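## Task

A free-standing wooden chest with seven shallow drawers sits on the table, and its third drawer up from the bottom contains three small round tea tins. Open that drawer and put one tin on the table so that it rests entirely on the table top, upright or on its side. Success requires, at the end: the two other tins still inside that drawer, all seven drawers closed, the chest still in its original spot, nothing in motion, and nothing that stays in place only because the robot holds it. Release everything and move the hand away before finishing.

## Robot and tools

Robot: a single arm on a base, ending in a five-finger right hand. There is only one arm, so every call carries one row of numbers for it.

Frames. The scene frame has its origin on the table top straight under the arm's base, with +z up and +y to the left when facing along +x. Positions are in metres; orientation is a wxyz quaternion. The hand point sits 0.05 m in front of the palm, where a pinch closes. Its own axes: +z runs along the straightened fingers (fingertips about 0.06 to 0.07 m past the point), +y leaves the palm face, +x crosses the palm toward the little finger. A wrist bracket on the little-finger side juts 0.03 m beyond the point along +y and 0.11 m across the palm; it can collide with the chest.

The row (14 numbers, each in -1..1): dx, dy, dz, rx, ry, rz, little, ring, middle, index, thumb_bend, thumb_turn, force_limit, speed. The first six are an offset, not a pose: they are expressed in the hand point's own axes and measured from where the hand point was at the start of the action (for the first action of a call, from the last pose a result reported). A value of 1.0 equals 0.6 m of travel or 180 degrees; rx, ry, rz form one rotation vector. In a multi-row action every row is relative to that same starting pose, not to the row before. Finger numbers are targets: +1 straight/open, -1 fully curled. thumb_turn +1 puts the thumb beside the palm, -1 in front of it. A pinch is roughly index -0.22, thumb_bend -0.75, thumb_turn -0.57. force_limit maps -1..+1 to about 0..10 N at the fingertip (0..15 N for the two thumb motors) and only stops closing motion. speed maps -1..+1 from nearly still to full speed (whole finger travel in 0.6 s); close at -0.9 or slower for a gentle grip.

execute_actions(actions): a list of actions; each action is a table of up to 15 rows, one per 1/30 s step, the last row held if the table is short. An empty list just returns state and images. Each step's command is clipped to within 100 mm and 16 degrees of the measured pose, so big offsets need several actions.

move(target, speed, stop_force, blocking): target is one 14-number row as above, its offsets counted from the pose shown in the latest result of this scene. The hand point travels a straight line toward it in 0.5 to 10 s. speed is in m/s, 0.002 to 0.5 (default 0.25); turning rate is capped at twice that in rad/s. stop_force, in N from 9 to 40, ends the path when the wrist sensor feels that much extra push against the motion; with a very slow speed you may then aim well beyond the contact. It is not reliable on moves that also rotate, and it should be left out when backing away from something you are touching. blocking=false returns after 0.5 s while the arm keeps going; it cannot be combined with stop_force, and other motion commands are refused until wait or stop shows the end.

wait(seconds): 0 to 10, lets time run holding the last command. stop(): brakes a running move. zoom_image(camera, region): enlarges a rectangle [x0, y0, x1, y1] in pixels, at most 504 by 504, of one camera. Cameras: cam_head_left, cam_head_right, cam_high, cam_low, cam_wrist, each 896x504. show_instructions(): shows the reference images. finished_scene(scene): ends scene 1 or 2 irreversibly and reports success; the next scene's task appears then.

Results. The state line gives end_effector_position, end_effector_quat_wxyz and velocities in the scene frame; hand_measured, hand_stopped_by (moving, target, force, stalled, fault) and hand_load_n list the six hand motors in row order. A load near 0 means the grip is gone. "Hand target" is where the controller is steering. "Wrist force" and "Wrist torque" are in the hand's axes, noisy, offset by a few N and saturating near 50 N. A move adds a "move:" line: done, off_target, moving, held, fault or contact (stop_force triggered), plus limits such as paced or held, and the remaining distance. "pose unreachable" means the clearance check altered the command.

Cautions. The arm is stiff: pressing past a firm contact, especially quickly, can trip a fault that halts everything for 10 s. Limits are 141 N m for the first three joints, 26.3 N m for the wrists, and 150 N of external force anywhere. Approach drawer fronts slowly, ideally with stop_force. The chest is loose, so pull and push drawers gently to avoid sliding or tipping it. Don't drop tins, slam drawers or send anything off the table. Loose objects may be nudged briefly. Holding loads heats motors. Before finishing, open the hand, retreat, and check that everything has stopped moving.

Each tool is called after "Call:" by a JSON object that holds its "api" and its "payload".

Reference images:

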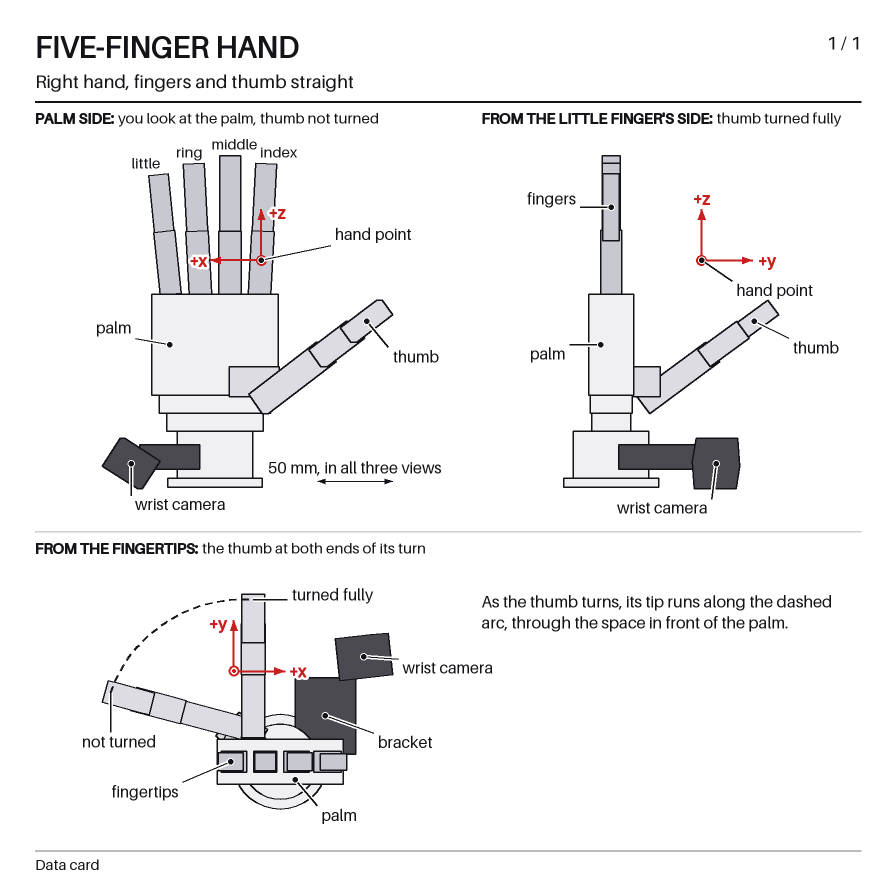

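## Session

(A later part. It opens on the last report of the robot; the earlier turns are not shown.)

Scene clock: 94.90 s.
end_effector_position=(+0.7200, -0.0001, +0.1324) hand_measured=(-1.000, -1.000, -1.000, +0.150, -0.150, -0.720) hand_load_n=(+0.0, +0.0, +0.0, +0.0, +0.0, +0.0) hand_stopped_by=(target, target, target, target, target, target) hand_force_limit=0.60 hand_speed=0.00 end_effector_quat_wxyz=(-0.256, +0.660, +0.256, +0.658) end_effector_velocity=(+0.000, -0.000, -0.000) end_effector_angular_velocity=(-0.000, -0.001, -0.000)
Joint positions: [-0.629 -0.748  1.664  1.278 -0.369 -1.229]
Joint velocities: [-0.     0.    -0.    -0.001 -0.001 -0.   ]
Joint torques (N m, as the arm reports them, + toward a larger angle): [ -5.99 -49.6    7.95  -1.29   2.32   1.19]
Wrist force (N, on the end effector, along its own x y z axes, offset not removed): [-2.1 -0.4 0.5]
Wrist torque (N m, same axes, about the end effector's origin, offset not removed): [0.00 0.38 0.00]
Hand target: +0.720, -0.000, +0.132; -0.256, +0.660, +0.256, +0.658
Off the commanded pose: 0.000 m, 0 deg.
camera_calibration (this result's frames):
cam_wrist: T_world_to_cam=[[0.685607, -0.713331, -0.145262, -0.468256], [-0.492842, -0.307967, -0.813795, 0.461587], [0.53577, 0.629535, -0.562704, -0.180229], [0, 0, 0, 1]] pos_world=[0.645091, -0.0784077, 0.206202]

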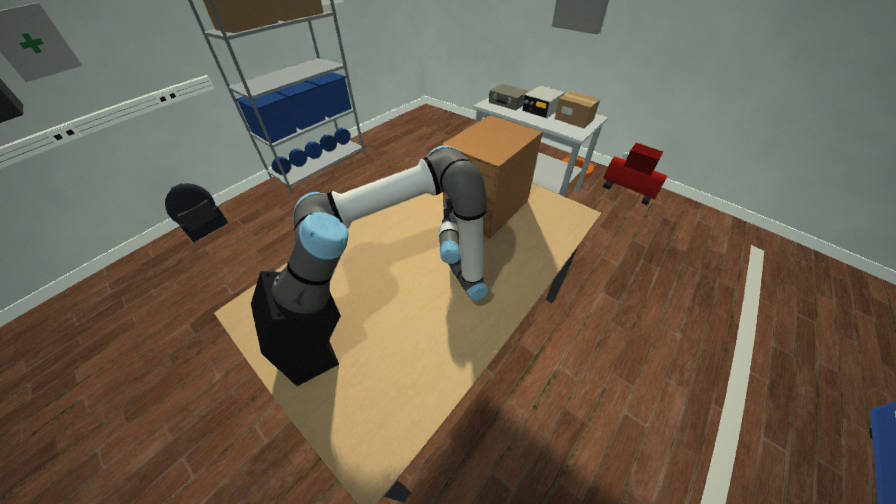

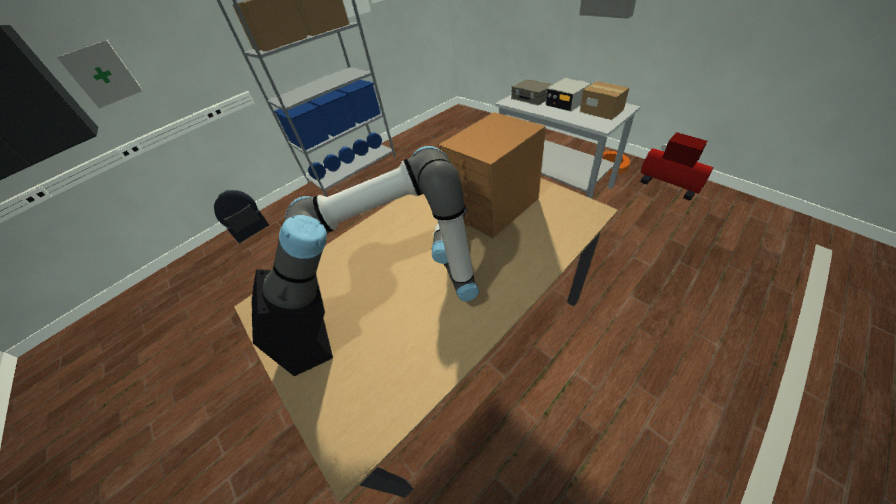

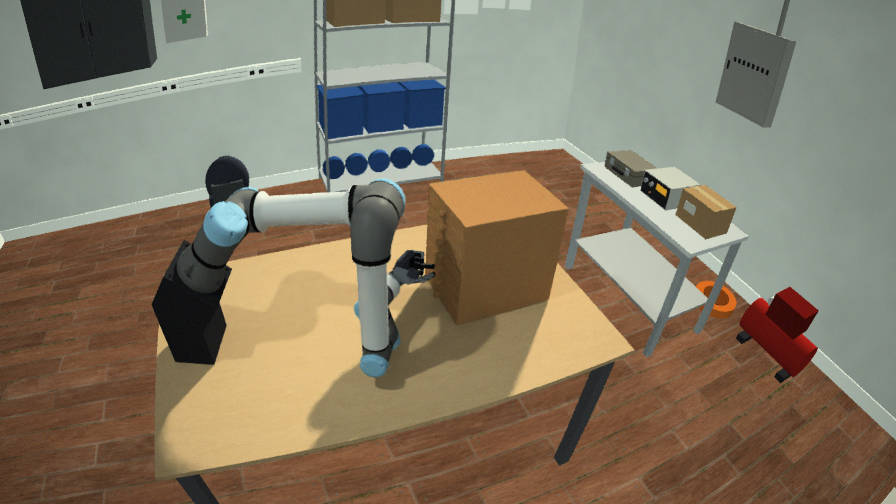

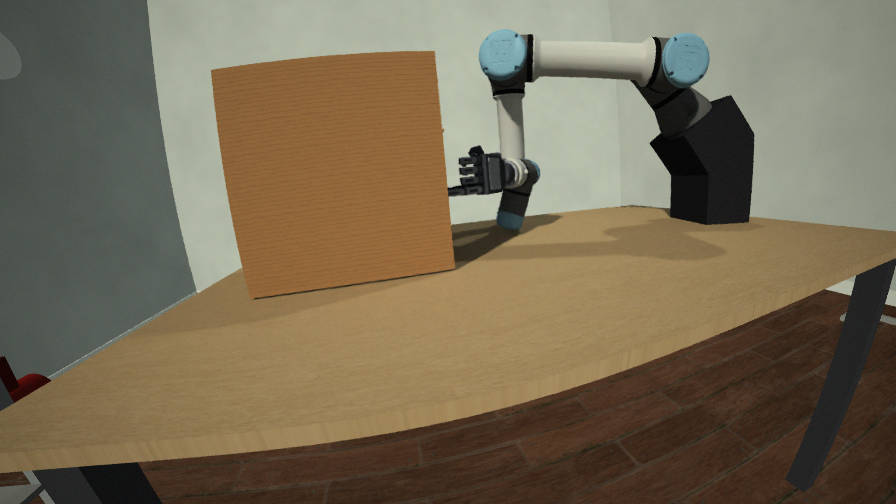

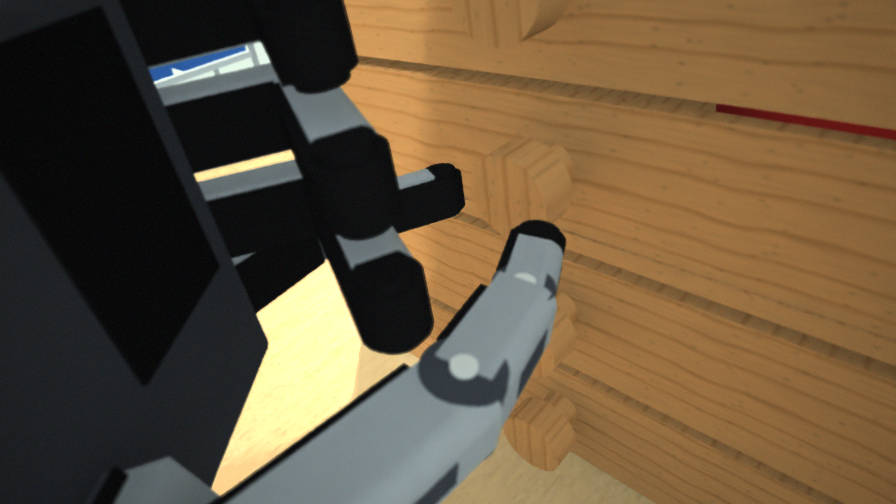

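Call:
{"api": "move", "payload": {"target": [0,0.016,-0.0,0,0,0,-1,-1,-1,0.25,-0.15,-0.72,0.6,0], "speed": 0.02}}

Scene clock: 96.40 s.
end_effector_position=(+0.7263, -0.0069, +0.1324) hand_measured=(-1.000, -1.000, -1.000, +0.250, -0.150, -0.720) hand_load_n=(+0.0, +0.0, +0.0, +0.0, +0.0, +0.0) hand_stopped_by=(target, target, target, target, target, target) hand_force_limit=0.60 hand_speed=0.00 end_effector_quat_wxyz=(-0.256, +0.660, +0.256, +0.658) end_effector_velocity=(+0.001, -0.002, -0.000) end_effector_angular_velocity=(-0.000, +0.000, +0.000)
Joint positions: [-0.635 -0.749  1.641  1.287 -0.365 -1.214]
Joint velocities: [-0.002  0.    -0.006  0.002  0.001  0.004]
Joint torques (N m, as the arm reports them, + toward a larger angle): [ -6.71 -47.81  -8.29   0.99   2.31   1.26]
Wrist force (N, on the end effector, along its own x y z axes, offset not removed): [-0.2 0.8 0.2]
Wrist torque (N m, same axes, about the end effector's origin, offset not removed): [0.19 0.13 0.16]
Hand target: +0.727, -0.007, +0.132; -0.256, +0.660, +0.256, +0.658
Off the commanded pose: 0.000 m, 0 deg.
move: done
camera_calibration (this result's frames):
cam_wrist: T_world_to_cam=[[0.685602, -0.713346, -0.145217, -0.477481], [-0.492819, -0.307985, -0.813802, 0.462576], [0.535798, 0.62951, -0.562706, -0.179285], [0, 0, 0, 1]] pos_world=[0.651389, -0.0852806, 0.206222]

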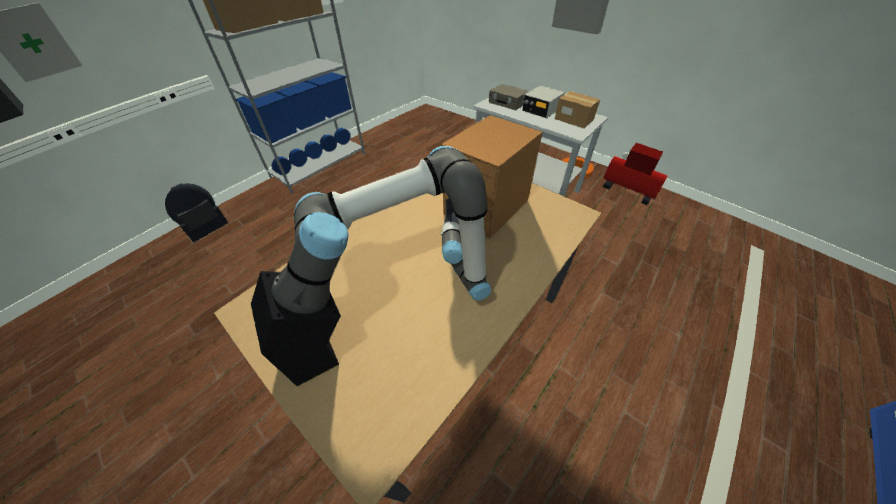

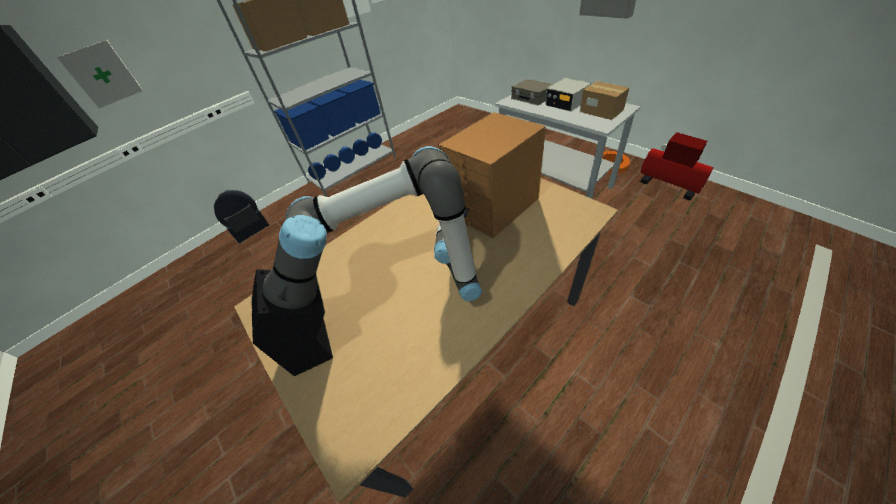

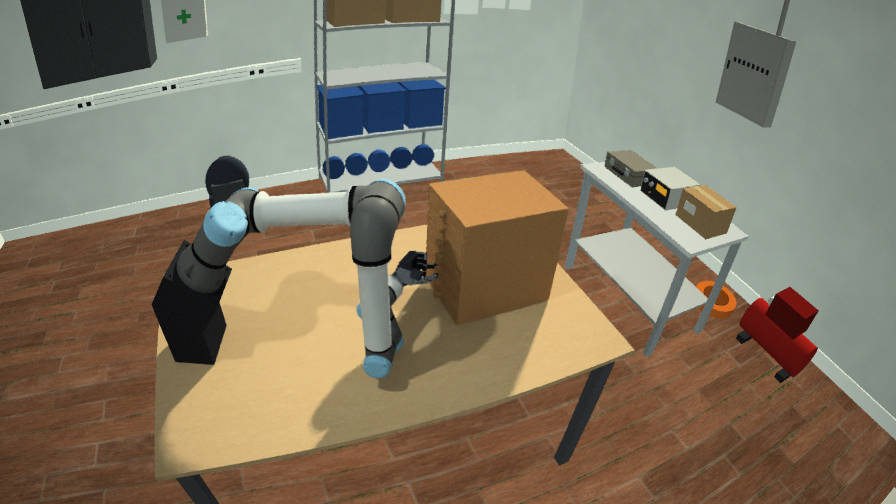

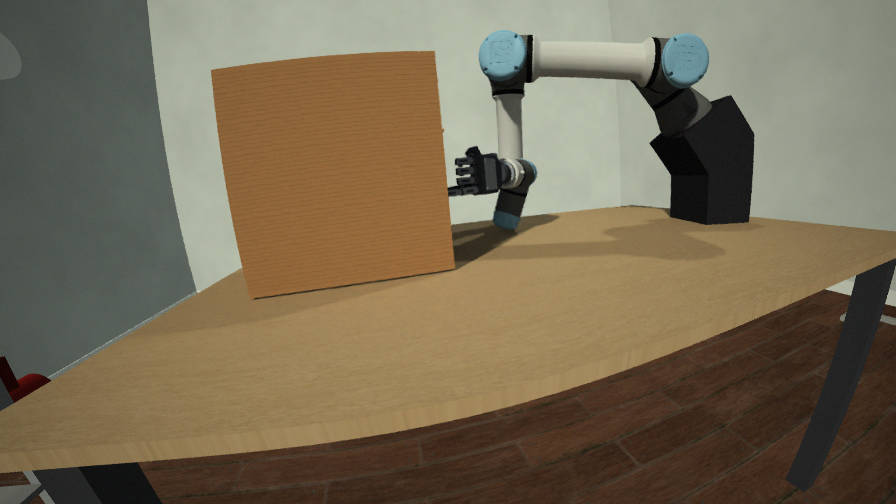

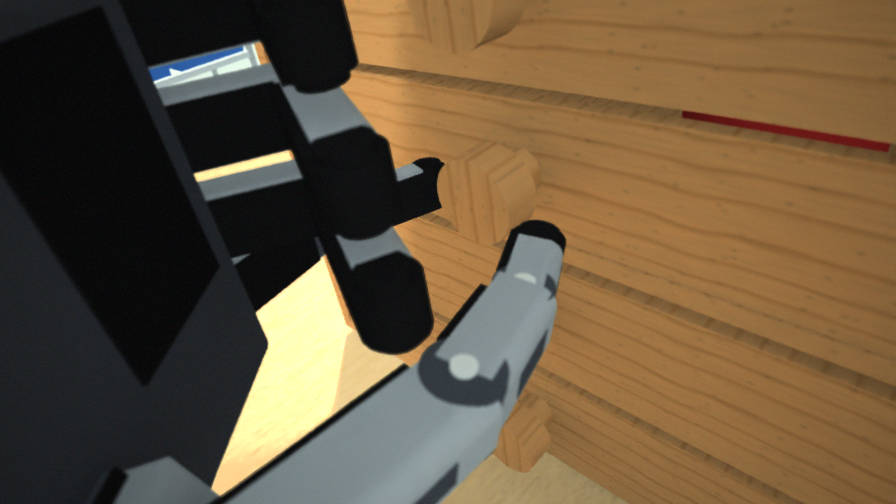

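Call:
{"api": "move", "payload": {"target": [0,0.0111,0.0124,0,0,0,-1,-1,-1,0.3,-0.15,-0.72,0.6,0], "speed": 0.008, "stop_force": 9}}

Scene clock: 100.23 s.
end_effector_position=(+0.7355, -0.0066, +0.1323) hand_measured=(-1.000, -1.000, -1.000, +0.300, -0.150, -0.720) hand_load_n=(+0.0, +0.0, +0.0, -2.0, +0.0, +0.0) hand_stopped_by=(target, target, target, target, target, target) hand_force_limit=0.60 hand_speed=0.00 end_effector_quat_wxyz=(-0.256, +0.660, +0.256, +0.658) end_effector_velocity=(-0.003, +0.000, -0.001) end_effector_angular_velocity=(+0.003, +0.004, -0.001)
Joint positions: [-0.626 -0.746  1.62   1.325 -0.37  -1.234]
Joint velocities: [-0.002  0.     0.007 -0.008  0.     0.007]
Joint torques (N m, as the arm reports them, + toward a larger angle): [ -5.75 -49.89   5.44  -0.17  -5.16   1.36]
Wrist force (N, on the end effector, along its own x y z axes, offset not removed): [-0.7 -8.9 -12.6]
Wrist torque (N m, same axes, about the end effector's origin, offset not removed): [0.93 0.52 -0.01]
Hand target: +0.735, -0.007, +0.132; -0.256, +0.660, +0.256, +0.658
Off the commanded pose: 0.001 m, 0 deg.
move: contact
camera_calibration (this result's frames):
cam_wrist: T_world_to_cam=[[0.685768, -0.713169, -0.145301, -0.483675], [-0.492694, -0.307941, -0.813895, 0.467046], [0.535701, 0.629732, -0.56255, -0.184377], [0, 0, 0, 1]] pos_world=[0.66057, -0.085011, 0.206127]

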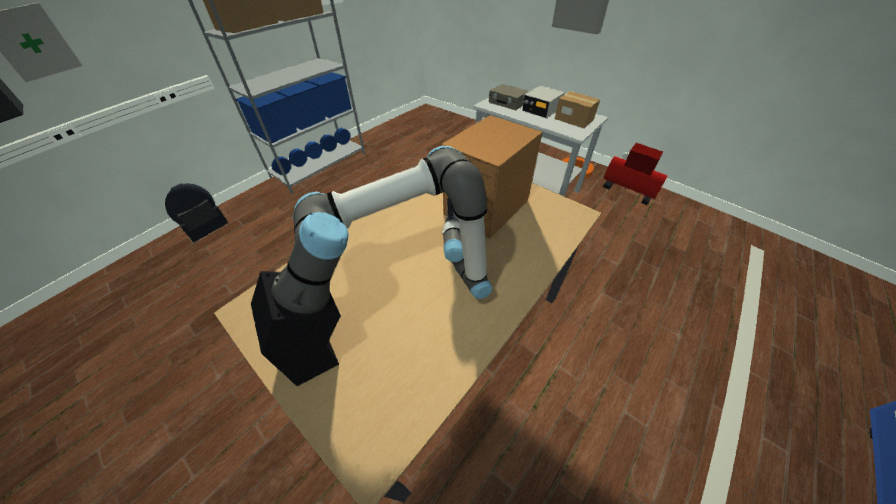

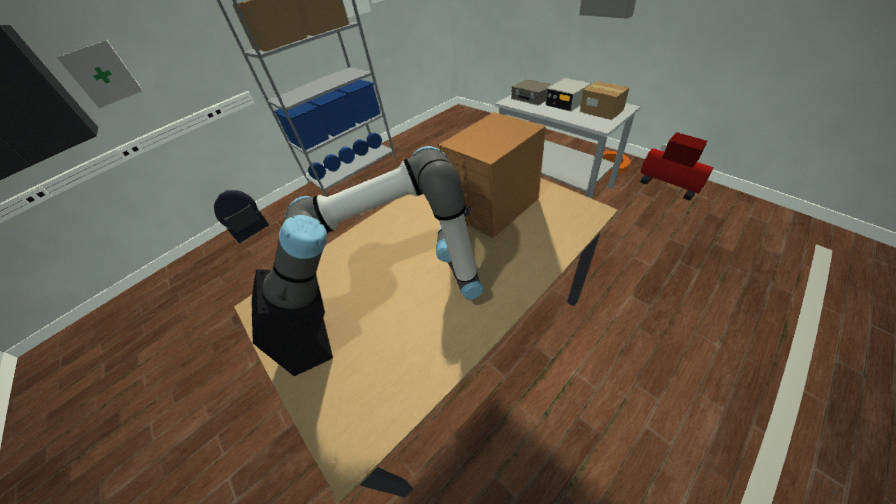

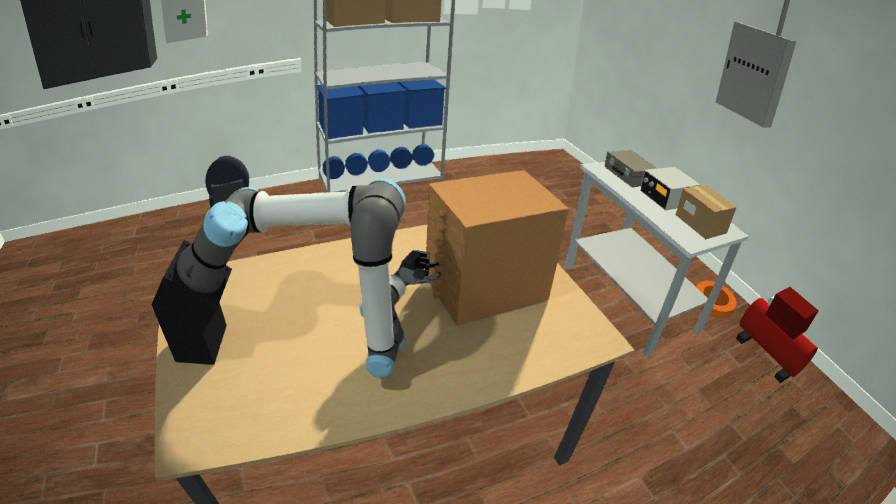

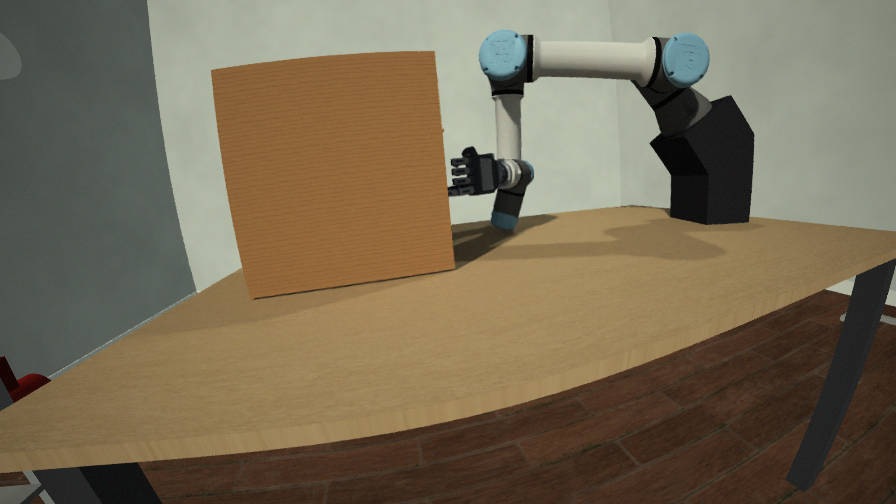

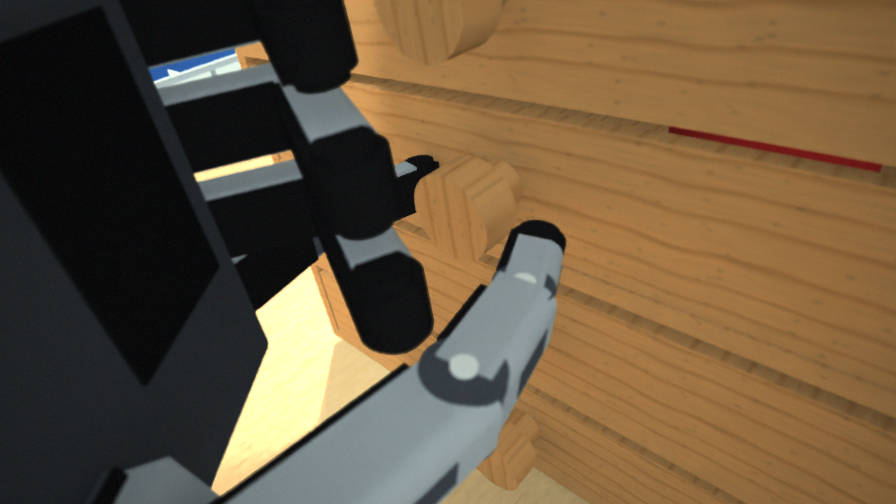

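Call:
{"api": "execute_actions", "payload": {"actions": [[[0,-0.004,0,0,0,0,-1,-1,-1,0.3,-0.15,-0.72,0.6,-0.6]],[[0,0,0,0,0,0,-1,-1,-1,-0.3,-0.15,-0.72,0.6,-0.6]],[[0,0,0,0,0,0,-1,-1,-1,-0.3,-0.15,-0.72,0.6,-0.6]],[[0,0,0,0,0,0,-1,-1,-1,-0.3,-0.15,-0.72,0.6,-0.6]]]}}

Scene clock: 103.90 s.
end_effector_position=(+0.7339, -0.0049, +0.1324) hand_measured=(-1.000, -1.000, -1.000, +0.046, -0.150, -0.720) hand_load_n=(+0.0, +0.0, +0.0, +11.0, +0.0, +0.0) hand_stopped_by=(target, target, target, force, target, target) hand_force_limit=0.60 hand_speed=-0.60 end_effector_quat_wxyz=(-0.256, +0.660, +0.256, +0.658) end_effector_velocity=(-0.000, +0.000, -0.000) end_effector_angular_velocity=(-0.000, +0.000, +0.001)
Joint positions: [-0.624 -0.746  1.626  1.322 -0.371 -1.238]
Joint velocities: [ 0.    -0.     0.001 -0.     0.001 -0.   ]
Joint torques (N m, as the arm reports them, + toward a larger angle): [  8.86 -40.6   -1.13  -0.71  -3.08   0.34]
Wrist force (N, on the end effector, along its own x y z axes, offset not removed): [-4.1 -2.5 11.6]
Wrist torque (N m, same axes, about the end effector's origin, offset not removed): [0.28 0.34 0.01]
Hand target: +0.734, -0.005, +0.132; -0.256, +0.660, +0.256, +0.658
Off the commanded pose: 0.000 m, 0 deg.
camera_calibration (this result's frames):
cam_wrist: T_world_to_cam=[[0.685806, -0.713153, -0.145196, -0.48139], [-0.492597, -0.307993, -0.813934, 0.466801], [0.53574, 0.629724, -0.562521, -0.184626], [0, 0, 0, 1]] pos_world=[0.658997, -0.0832694, 0.206193]

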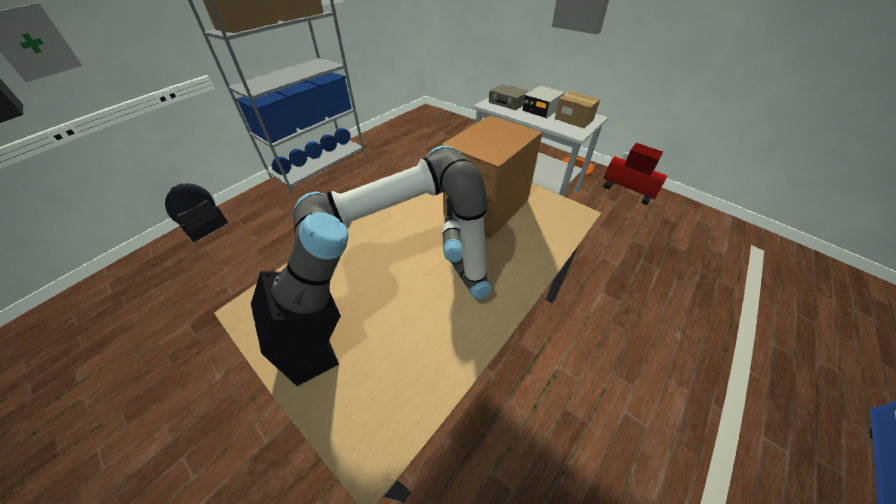

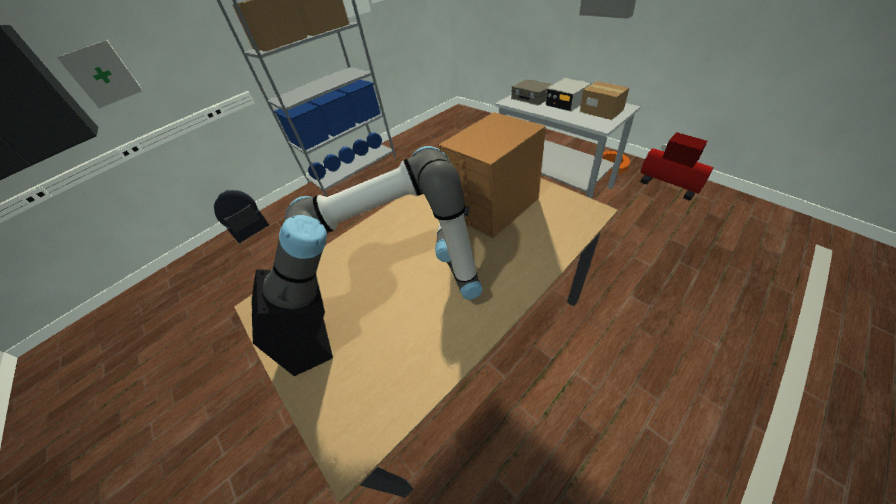

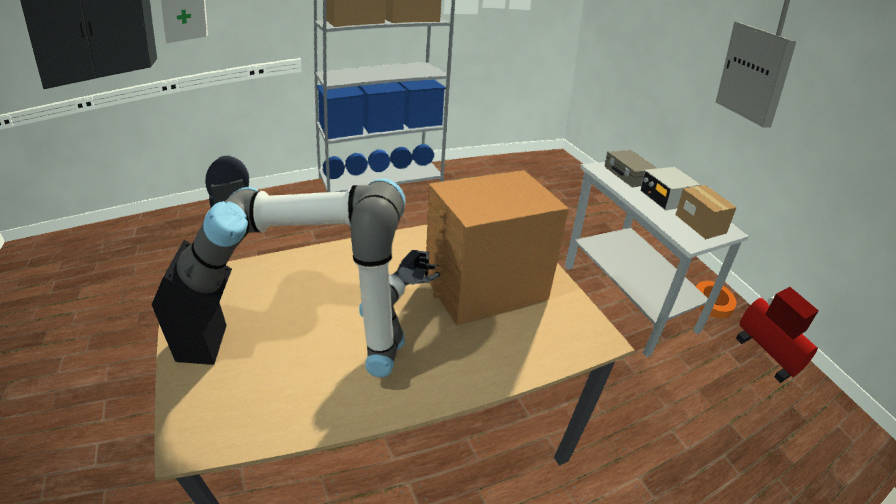

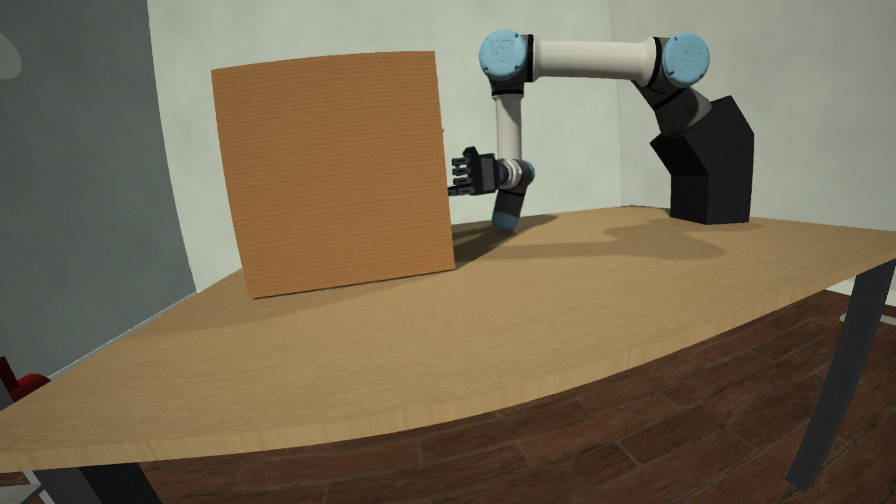

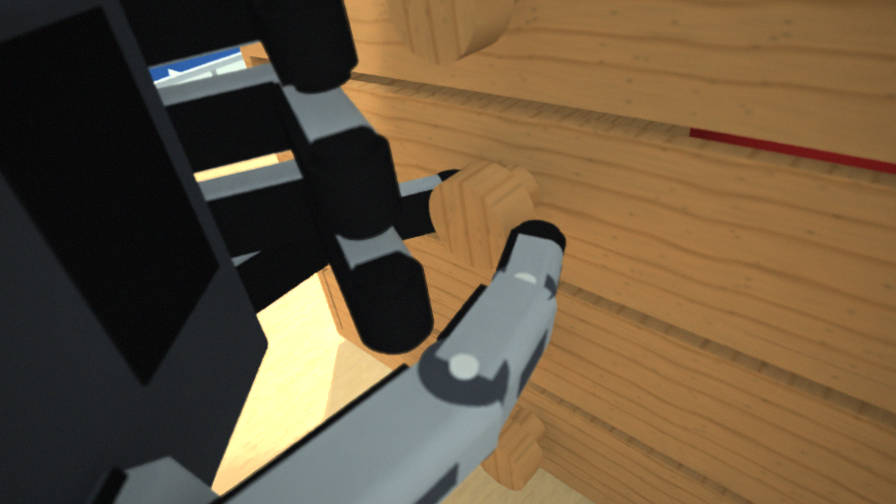

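Call:
{"api": "move", "payload": {"target": [0,-0.0335,-0.0372,0,0,0,-1,-1,-1,-0.3,-0.15,-0.72,0.6,-0.6], "speed": 0.015}}

Scene clock: 109.63 s.
end_effector_position=(+0.7042, -0.0052, +0.1325) hand_measured=(-1.000, -1.000, -1.000, +0.046, -0.150, -0.720) hand_load_n=(+0.0, +0.0, +0.0, +7.5, +0.0, +0.0) hand_stopped_by=(target, target, target, force, target, target) hand_force_limit=0.60 hand_speed=-0.60 end_effector_quat_wxyz=(-0.256, +0.660, +0.256, +0.658) end_effector_velocity=(-0.002, -0.001, +0.000) end_effector_angular_velocity=(-0.000, -0.000, -0.000)
Joint positions: [-0.654 -0.754  1.692  1.198 -0.354 -1.168]
Joint velocities: [-0.003 -0.001  0.005 -0.011  0.002  0.008]
Joint torques (N m, as the arm reports them, + toward a larger angle): [-11.87 -48.96  11.6   -1.46   1.06   0.93]
Wrist force (N, on the end effector, along its own x y z axes, offset not removed): [-5.1 -1.6 6.5]
Wrist torque (N m, same axes, about the end effector's origin, offset not removed): [0.17 0.35 -0.06]
Hand target: +0.704, -0.005, +0.133; -0.256, +0.660, +0.256, +0.658
Off the commanded pose: 0.000 m, 0 deg.
move: done
camera_calibration (this result's frames):
cam_wrist: T_world_to_cam=[[0.685792, -0.71317, -0.14518, -0.461177], [-0.492594, -0.307991, -0.813937, 0.452147], [0.535761, 0.629706, -0.562521, -0.168474], [0, 0, 0, 1]] pos_world=[0.629258, -0.0835512, 0.206295]

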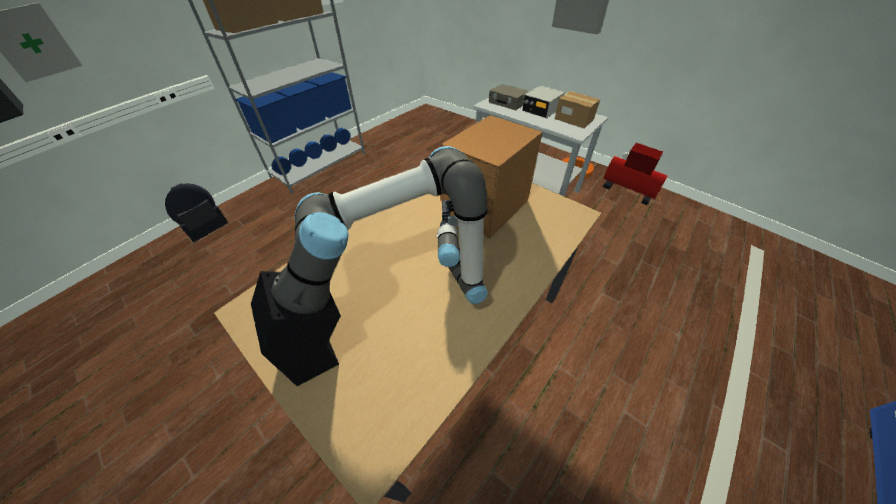

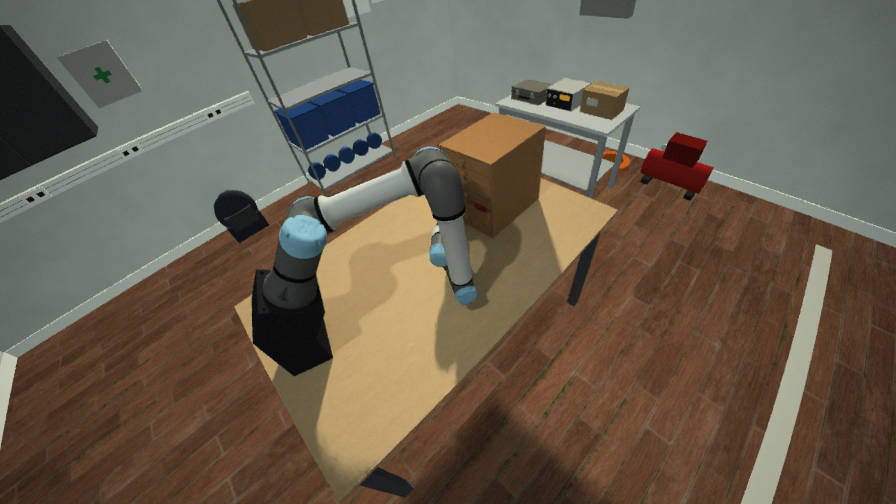

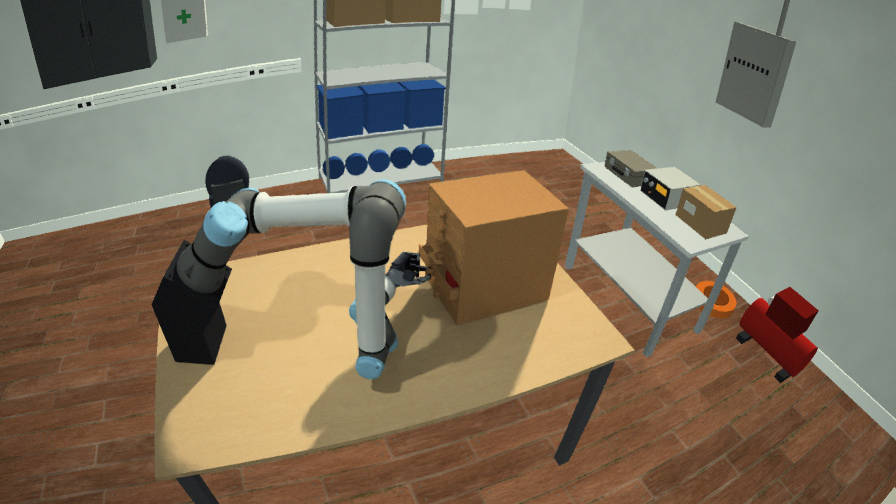

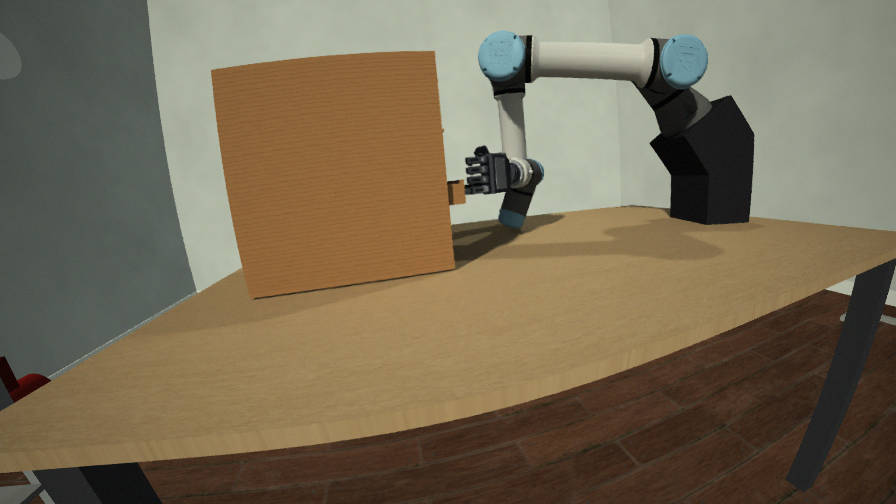

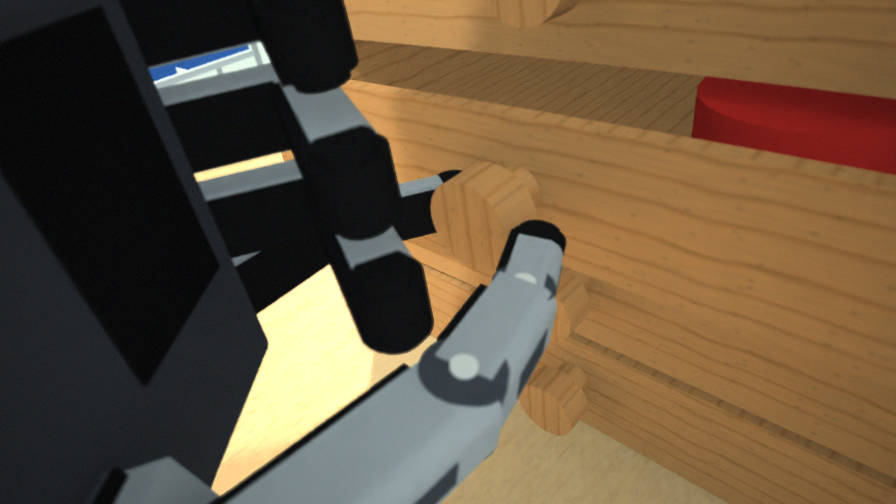

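Call:
{"api": "move", "payload": {"target": [0,-0.1227,-0.1362,0,0,0,-1,-1,-1,-0.3,-0.15,-0.72,0.6,-0.6], "speed": 0.03}}

Scene clock: 114.57 s.
end_effector_position=(+0.5945, -0.0062, +0.1329) hand_measured=(-1.000, -1.000, -1.000, +0.044, -0.150, -0.720) hand_load_n=(+0.0, +0.0, +0.0, +0.0, +0.0, +0.0) hand_stopped_by=(target, target, target, force, target, target) hand_force_limit=0.60 hand_speed=-0.60 end_effector_quat_wxyz=(-0.256, +0.660, +0.256, +0.658) end_effector_velocity=(-0.003, -0.001, -0.000) end_effector_angular_velocity=(+0.001, +0.000, +0.002)
Joint positions: [-0.795 -0.793  1.919  0.622 -0.302 -0.758]
Joint velocities: [-0.006 -0.004  0.004 -0.023  0.002  0.024]
Joint torques (N m, as the arm reports them, + toward a larger angle): [ -9.11 -43.35  14.35  -0.3    1.6    1.18]
Wrist force (N, on the end effector, along its own x y z axes, offset not removed): [-1.2 2.0 0.9]
Wrist torque (N m, same axes, about the end effector's origin, offset not removed): [0.32 0.22 0.10]
Hand target: +0.594, -0.006, +0.133; -0.256, +0.660, +0.256, +0.658
Off the commanded pose: 0.000 m, 0 deg.
move: done
camera_calibration (this result's frames):
cam_wrist: T_world_to_cam=[[0.685711, -0.713266, -0.145095, -0.386535], [-0.492526, -0.30791, -0.814008, 0.398102], [0.535928, 0.629637, -0.562439, -0.108931], [0, 0, 0, 1]] pos_world=[0.519506, -0.0845357, 0.206707]

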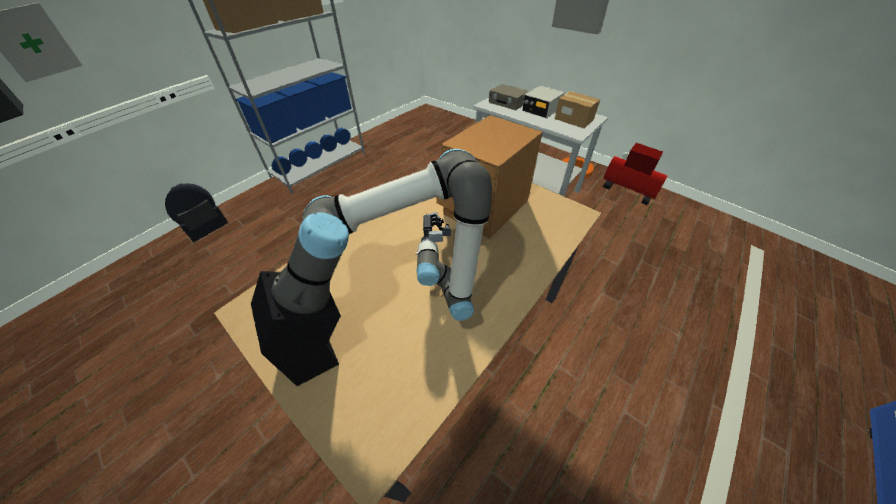

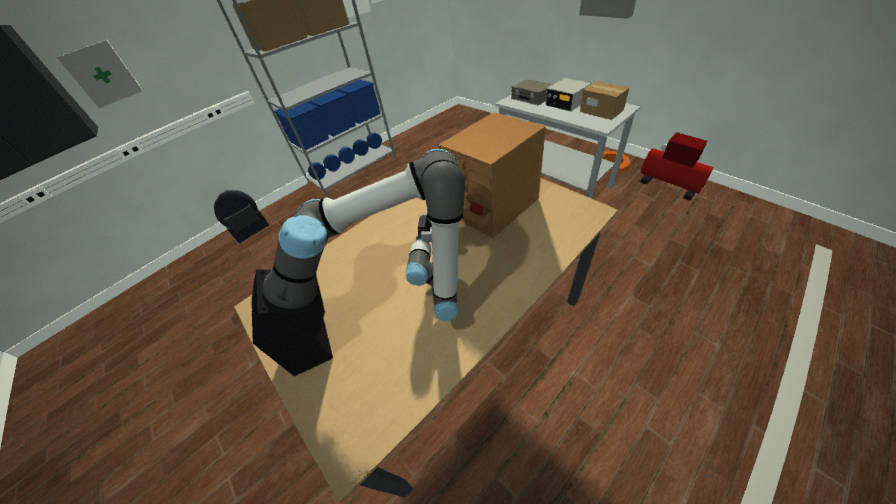

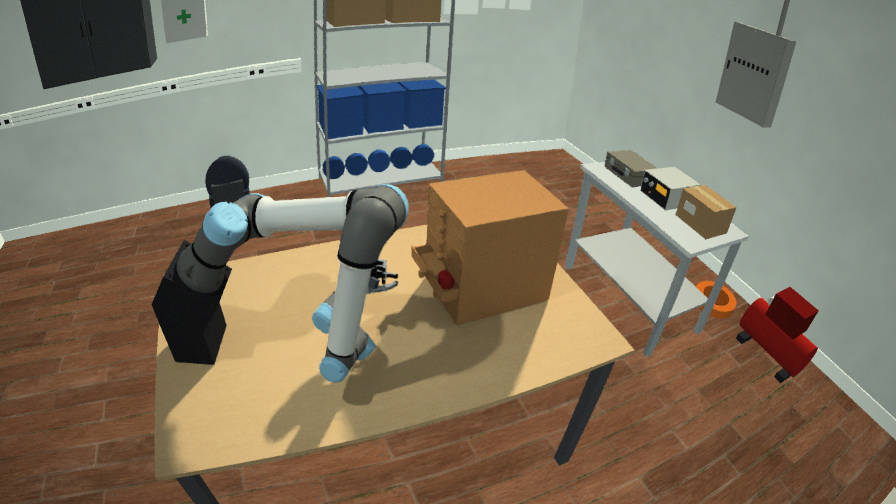

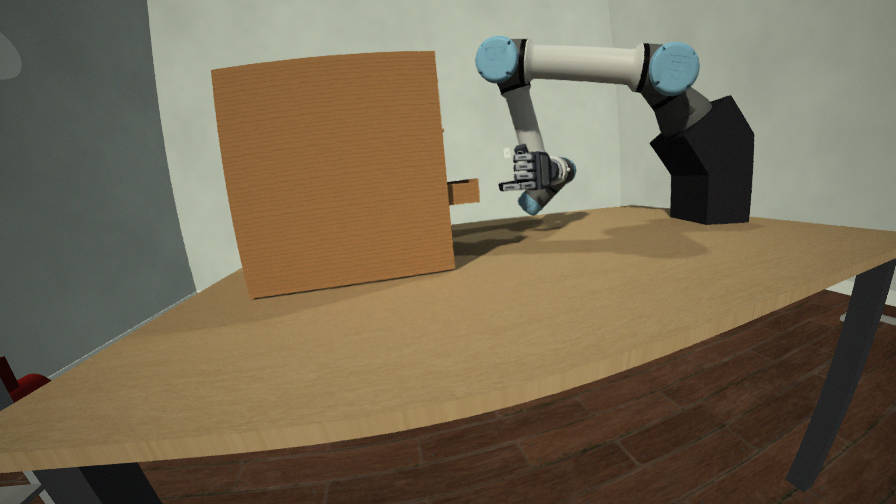

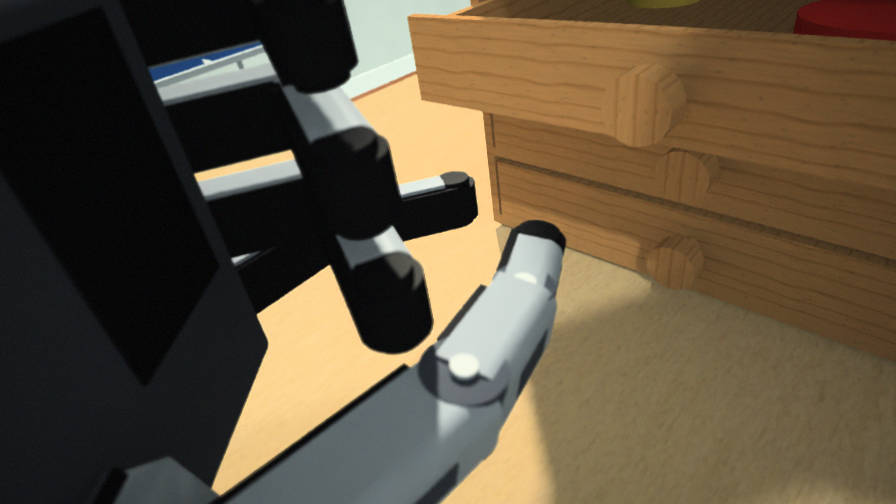

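Call:
{"api": "zoom_image", "payload": {"camera": "cam_high", "region": [380,180,520,330]}}

Call:
{"api": "zoom_image", "payload": {"camera": "cam_low", "region": [400,100,600,270]}}

Region (380, 180, 520, 330) of cam_high's 896x504 image, scaled by 3.360, with more detail than that image has; it fills the left 470 columns of this view, and the rest is white.

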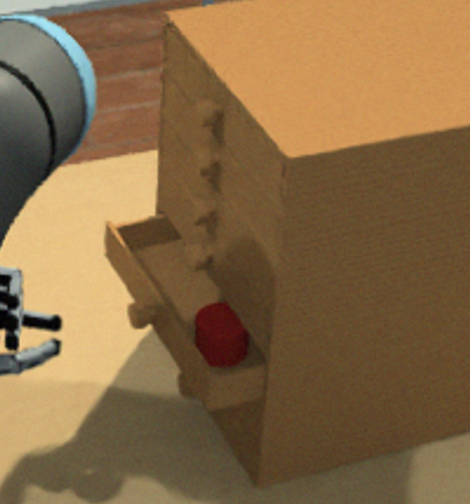

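Region (400, 100, 600, 270) of cam_low's 896x504 image, scaled by 2.520, with more detail than that image has; it fills the top 428 rows of this view, and the rest is white.

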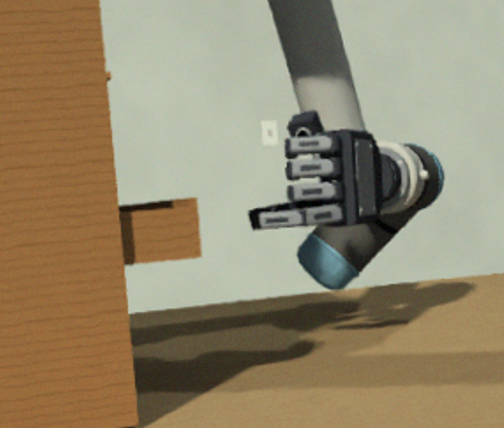

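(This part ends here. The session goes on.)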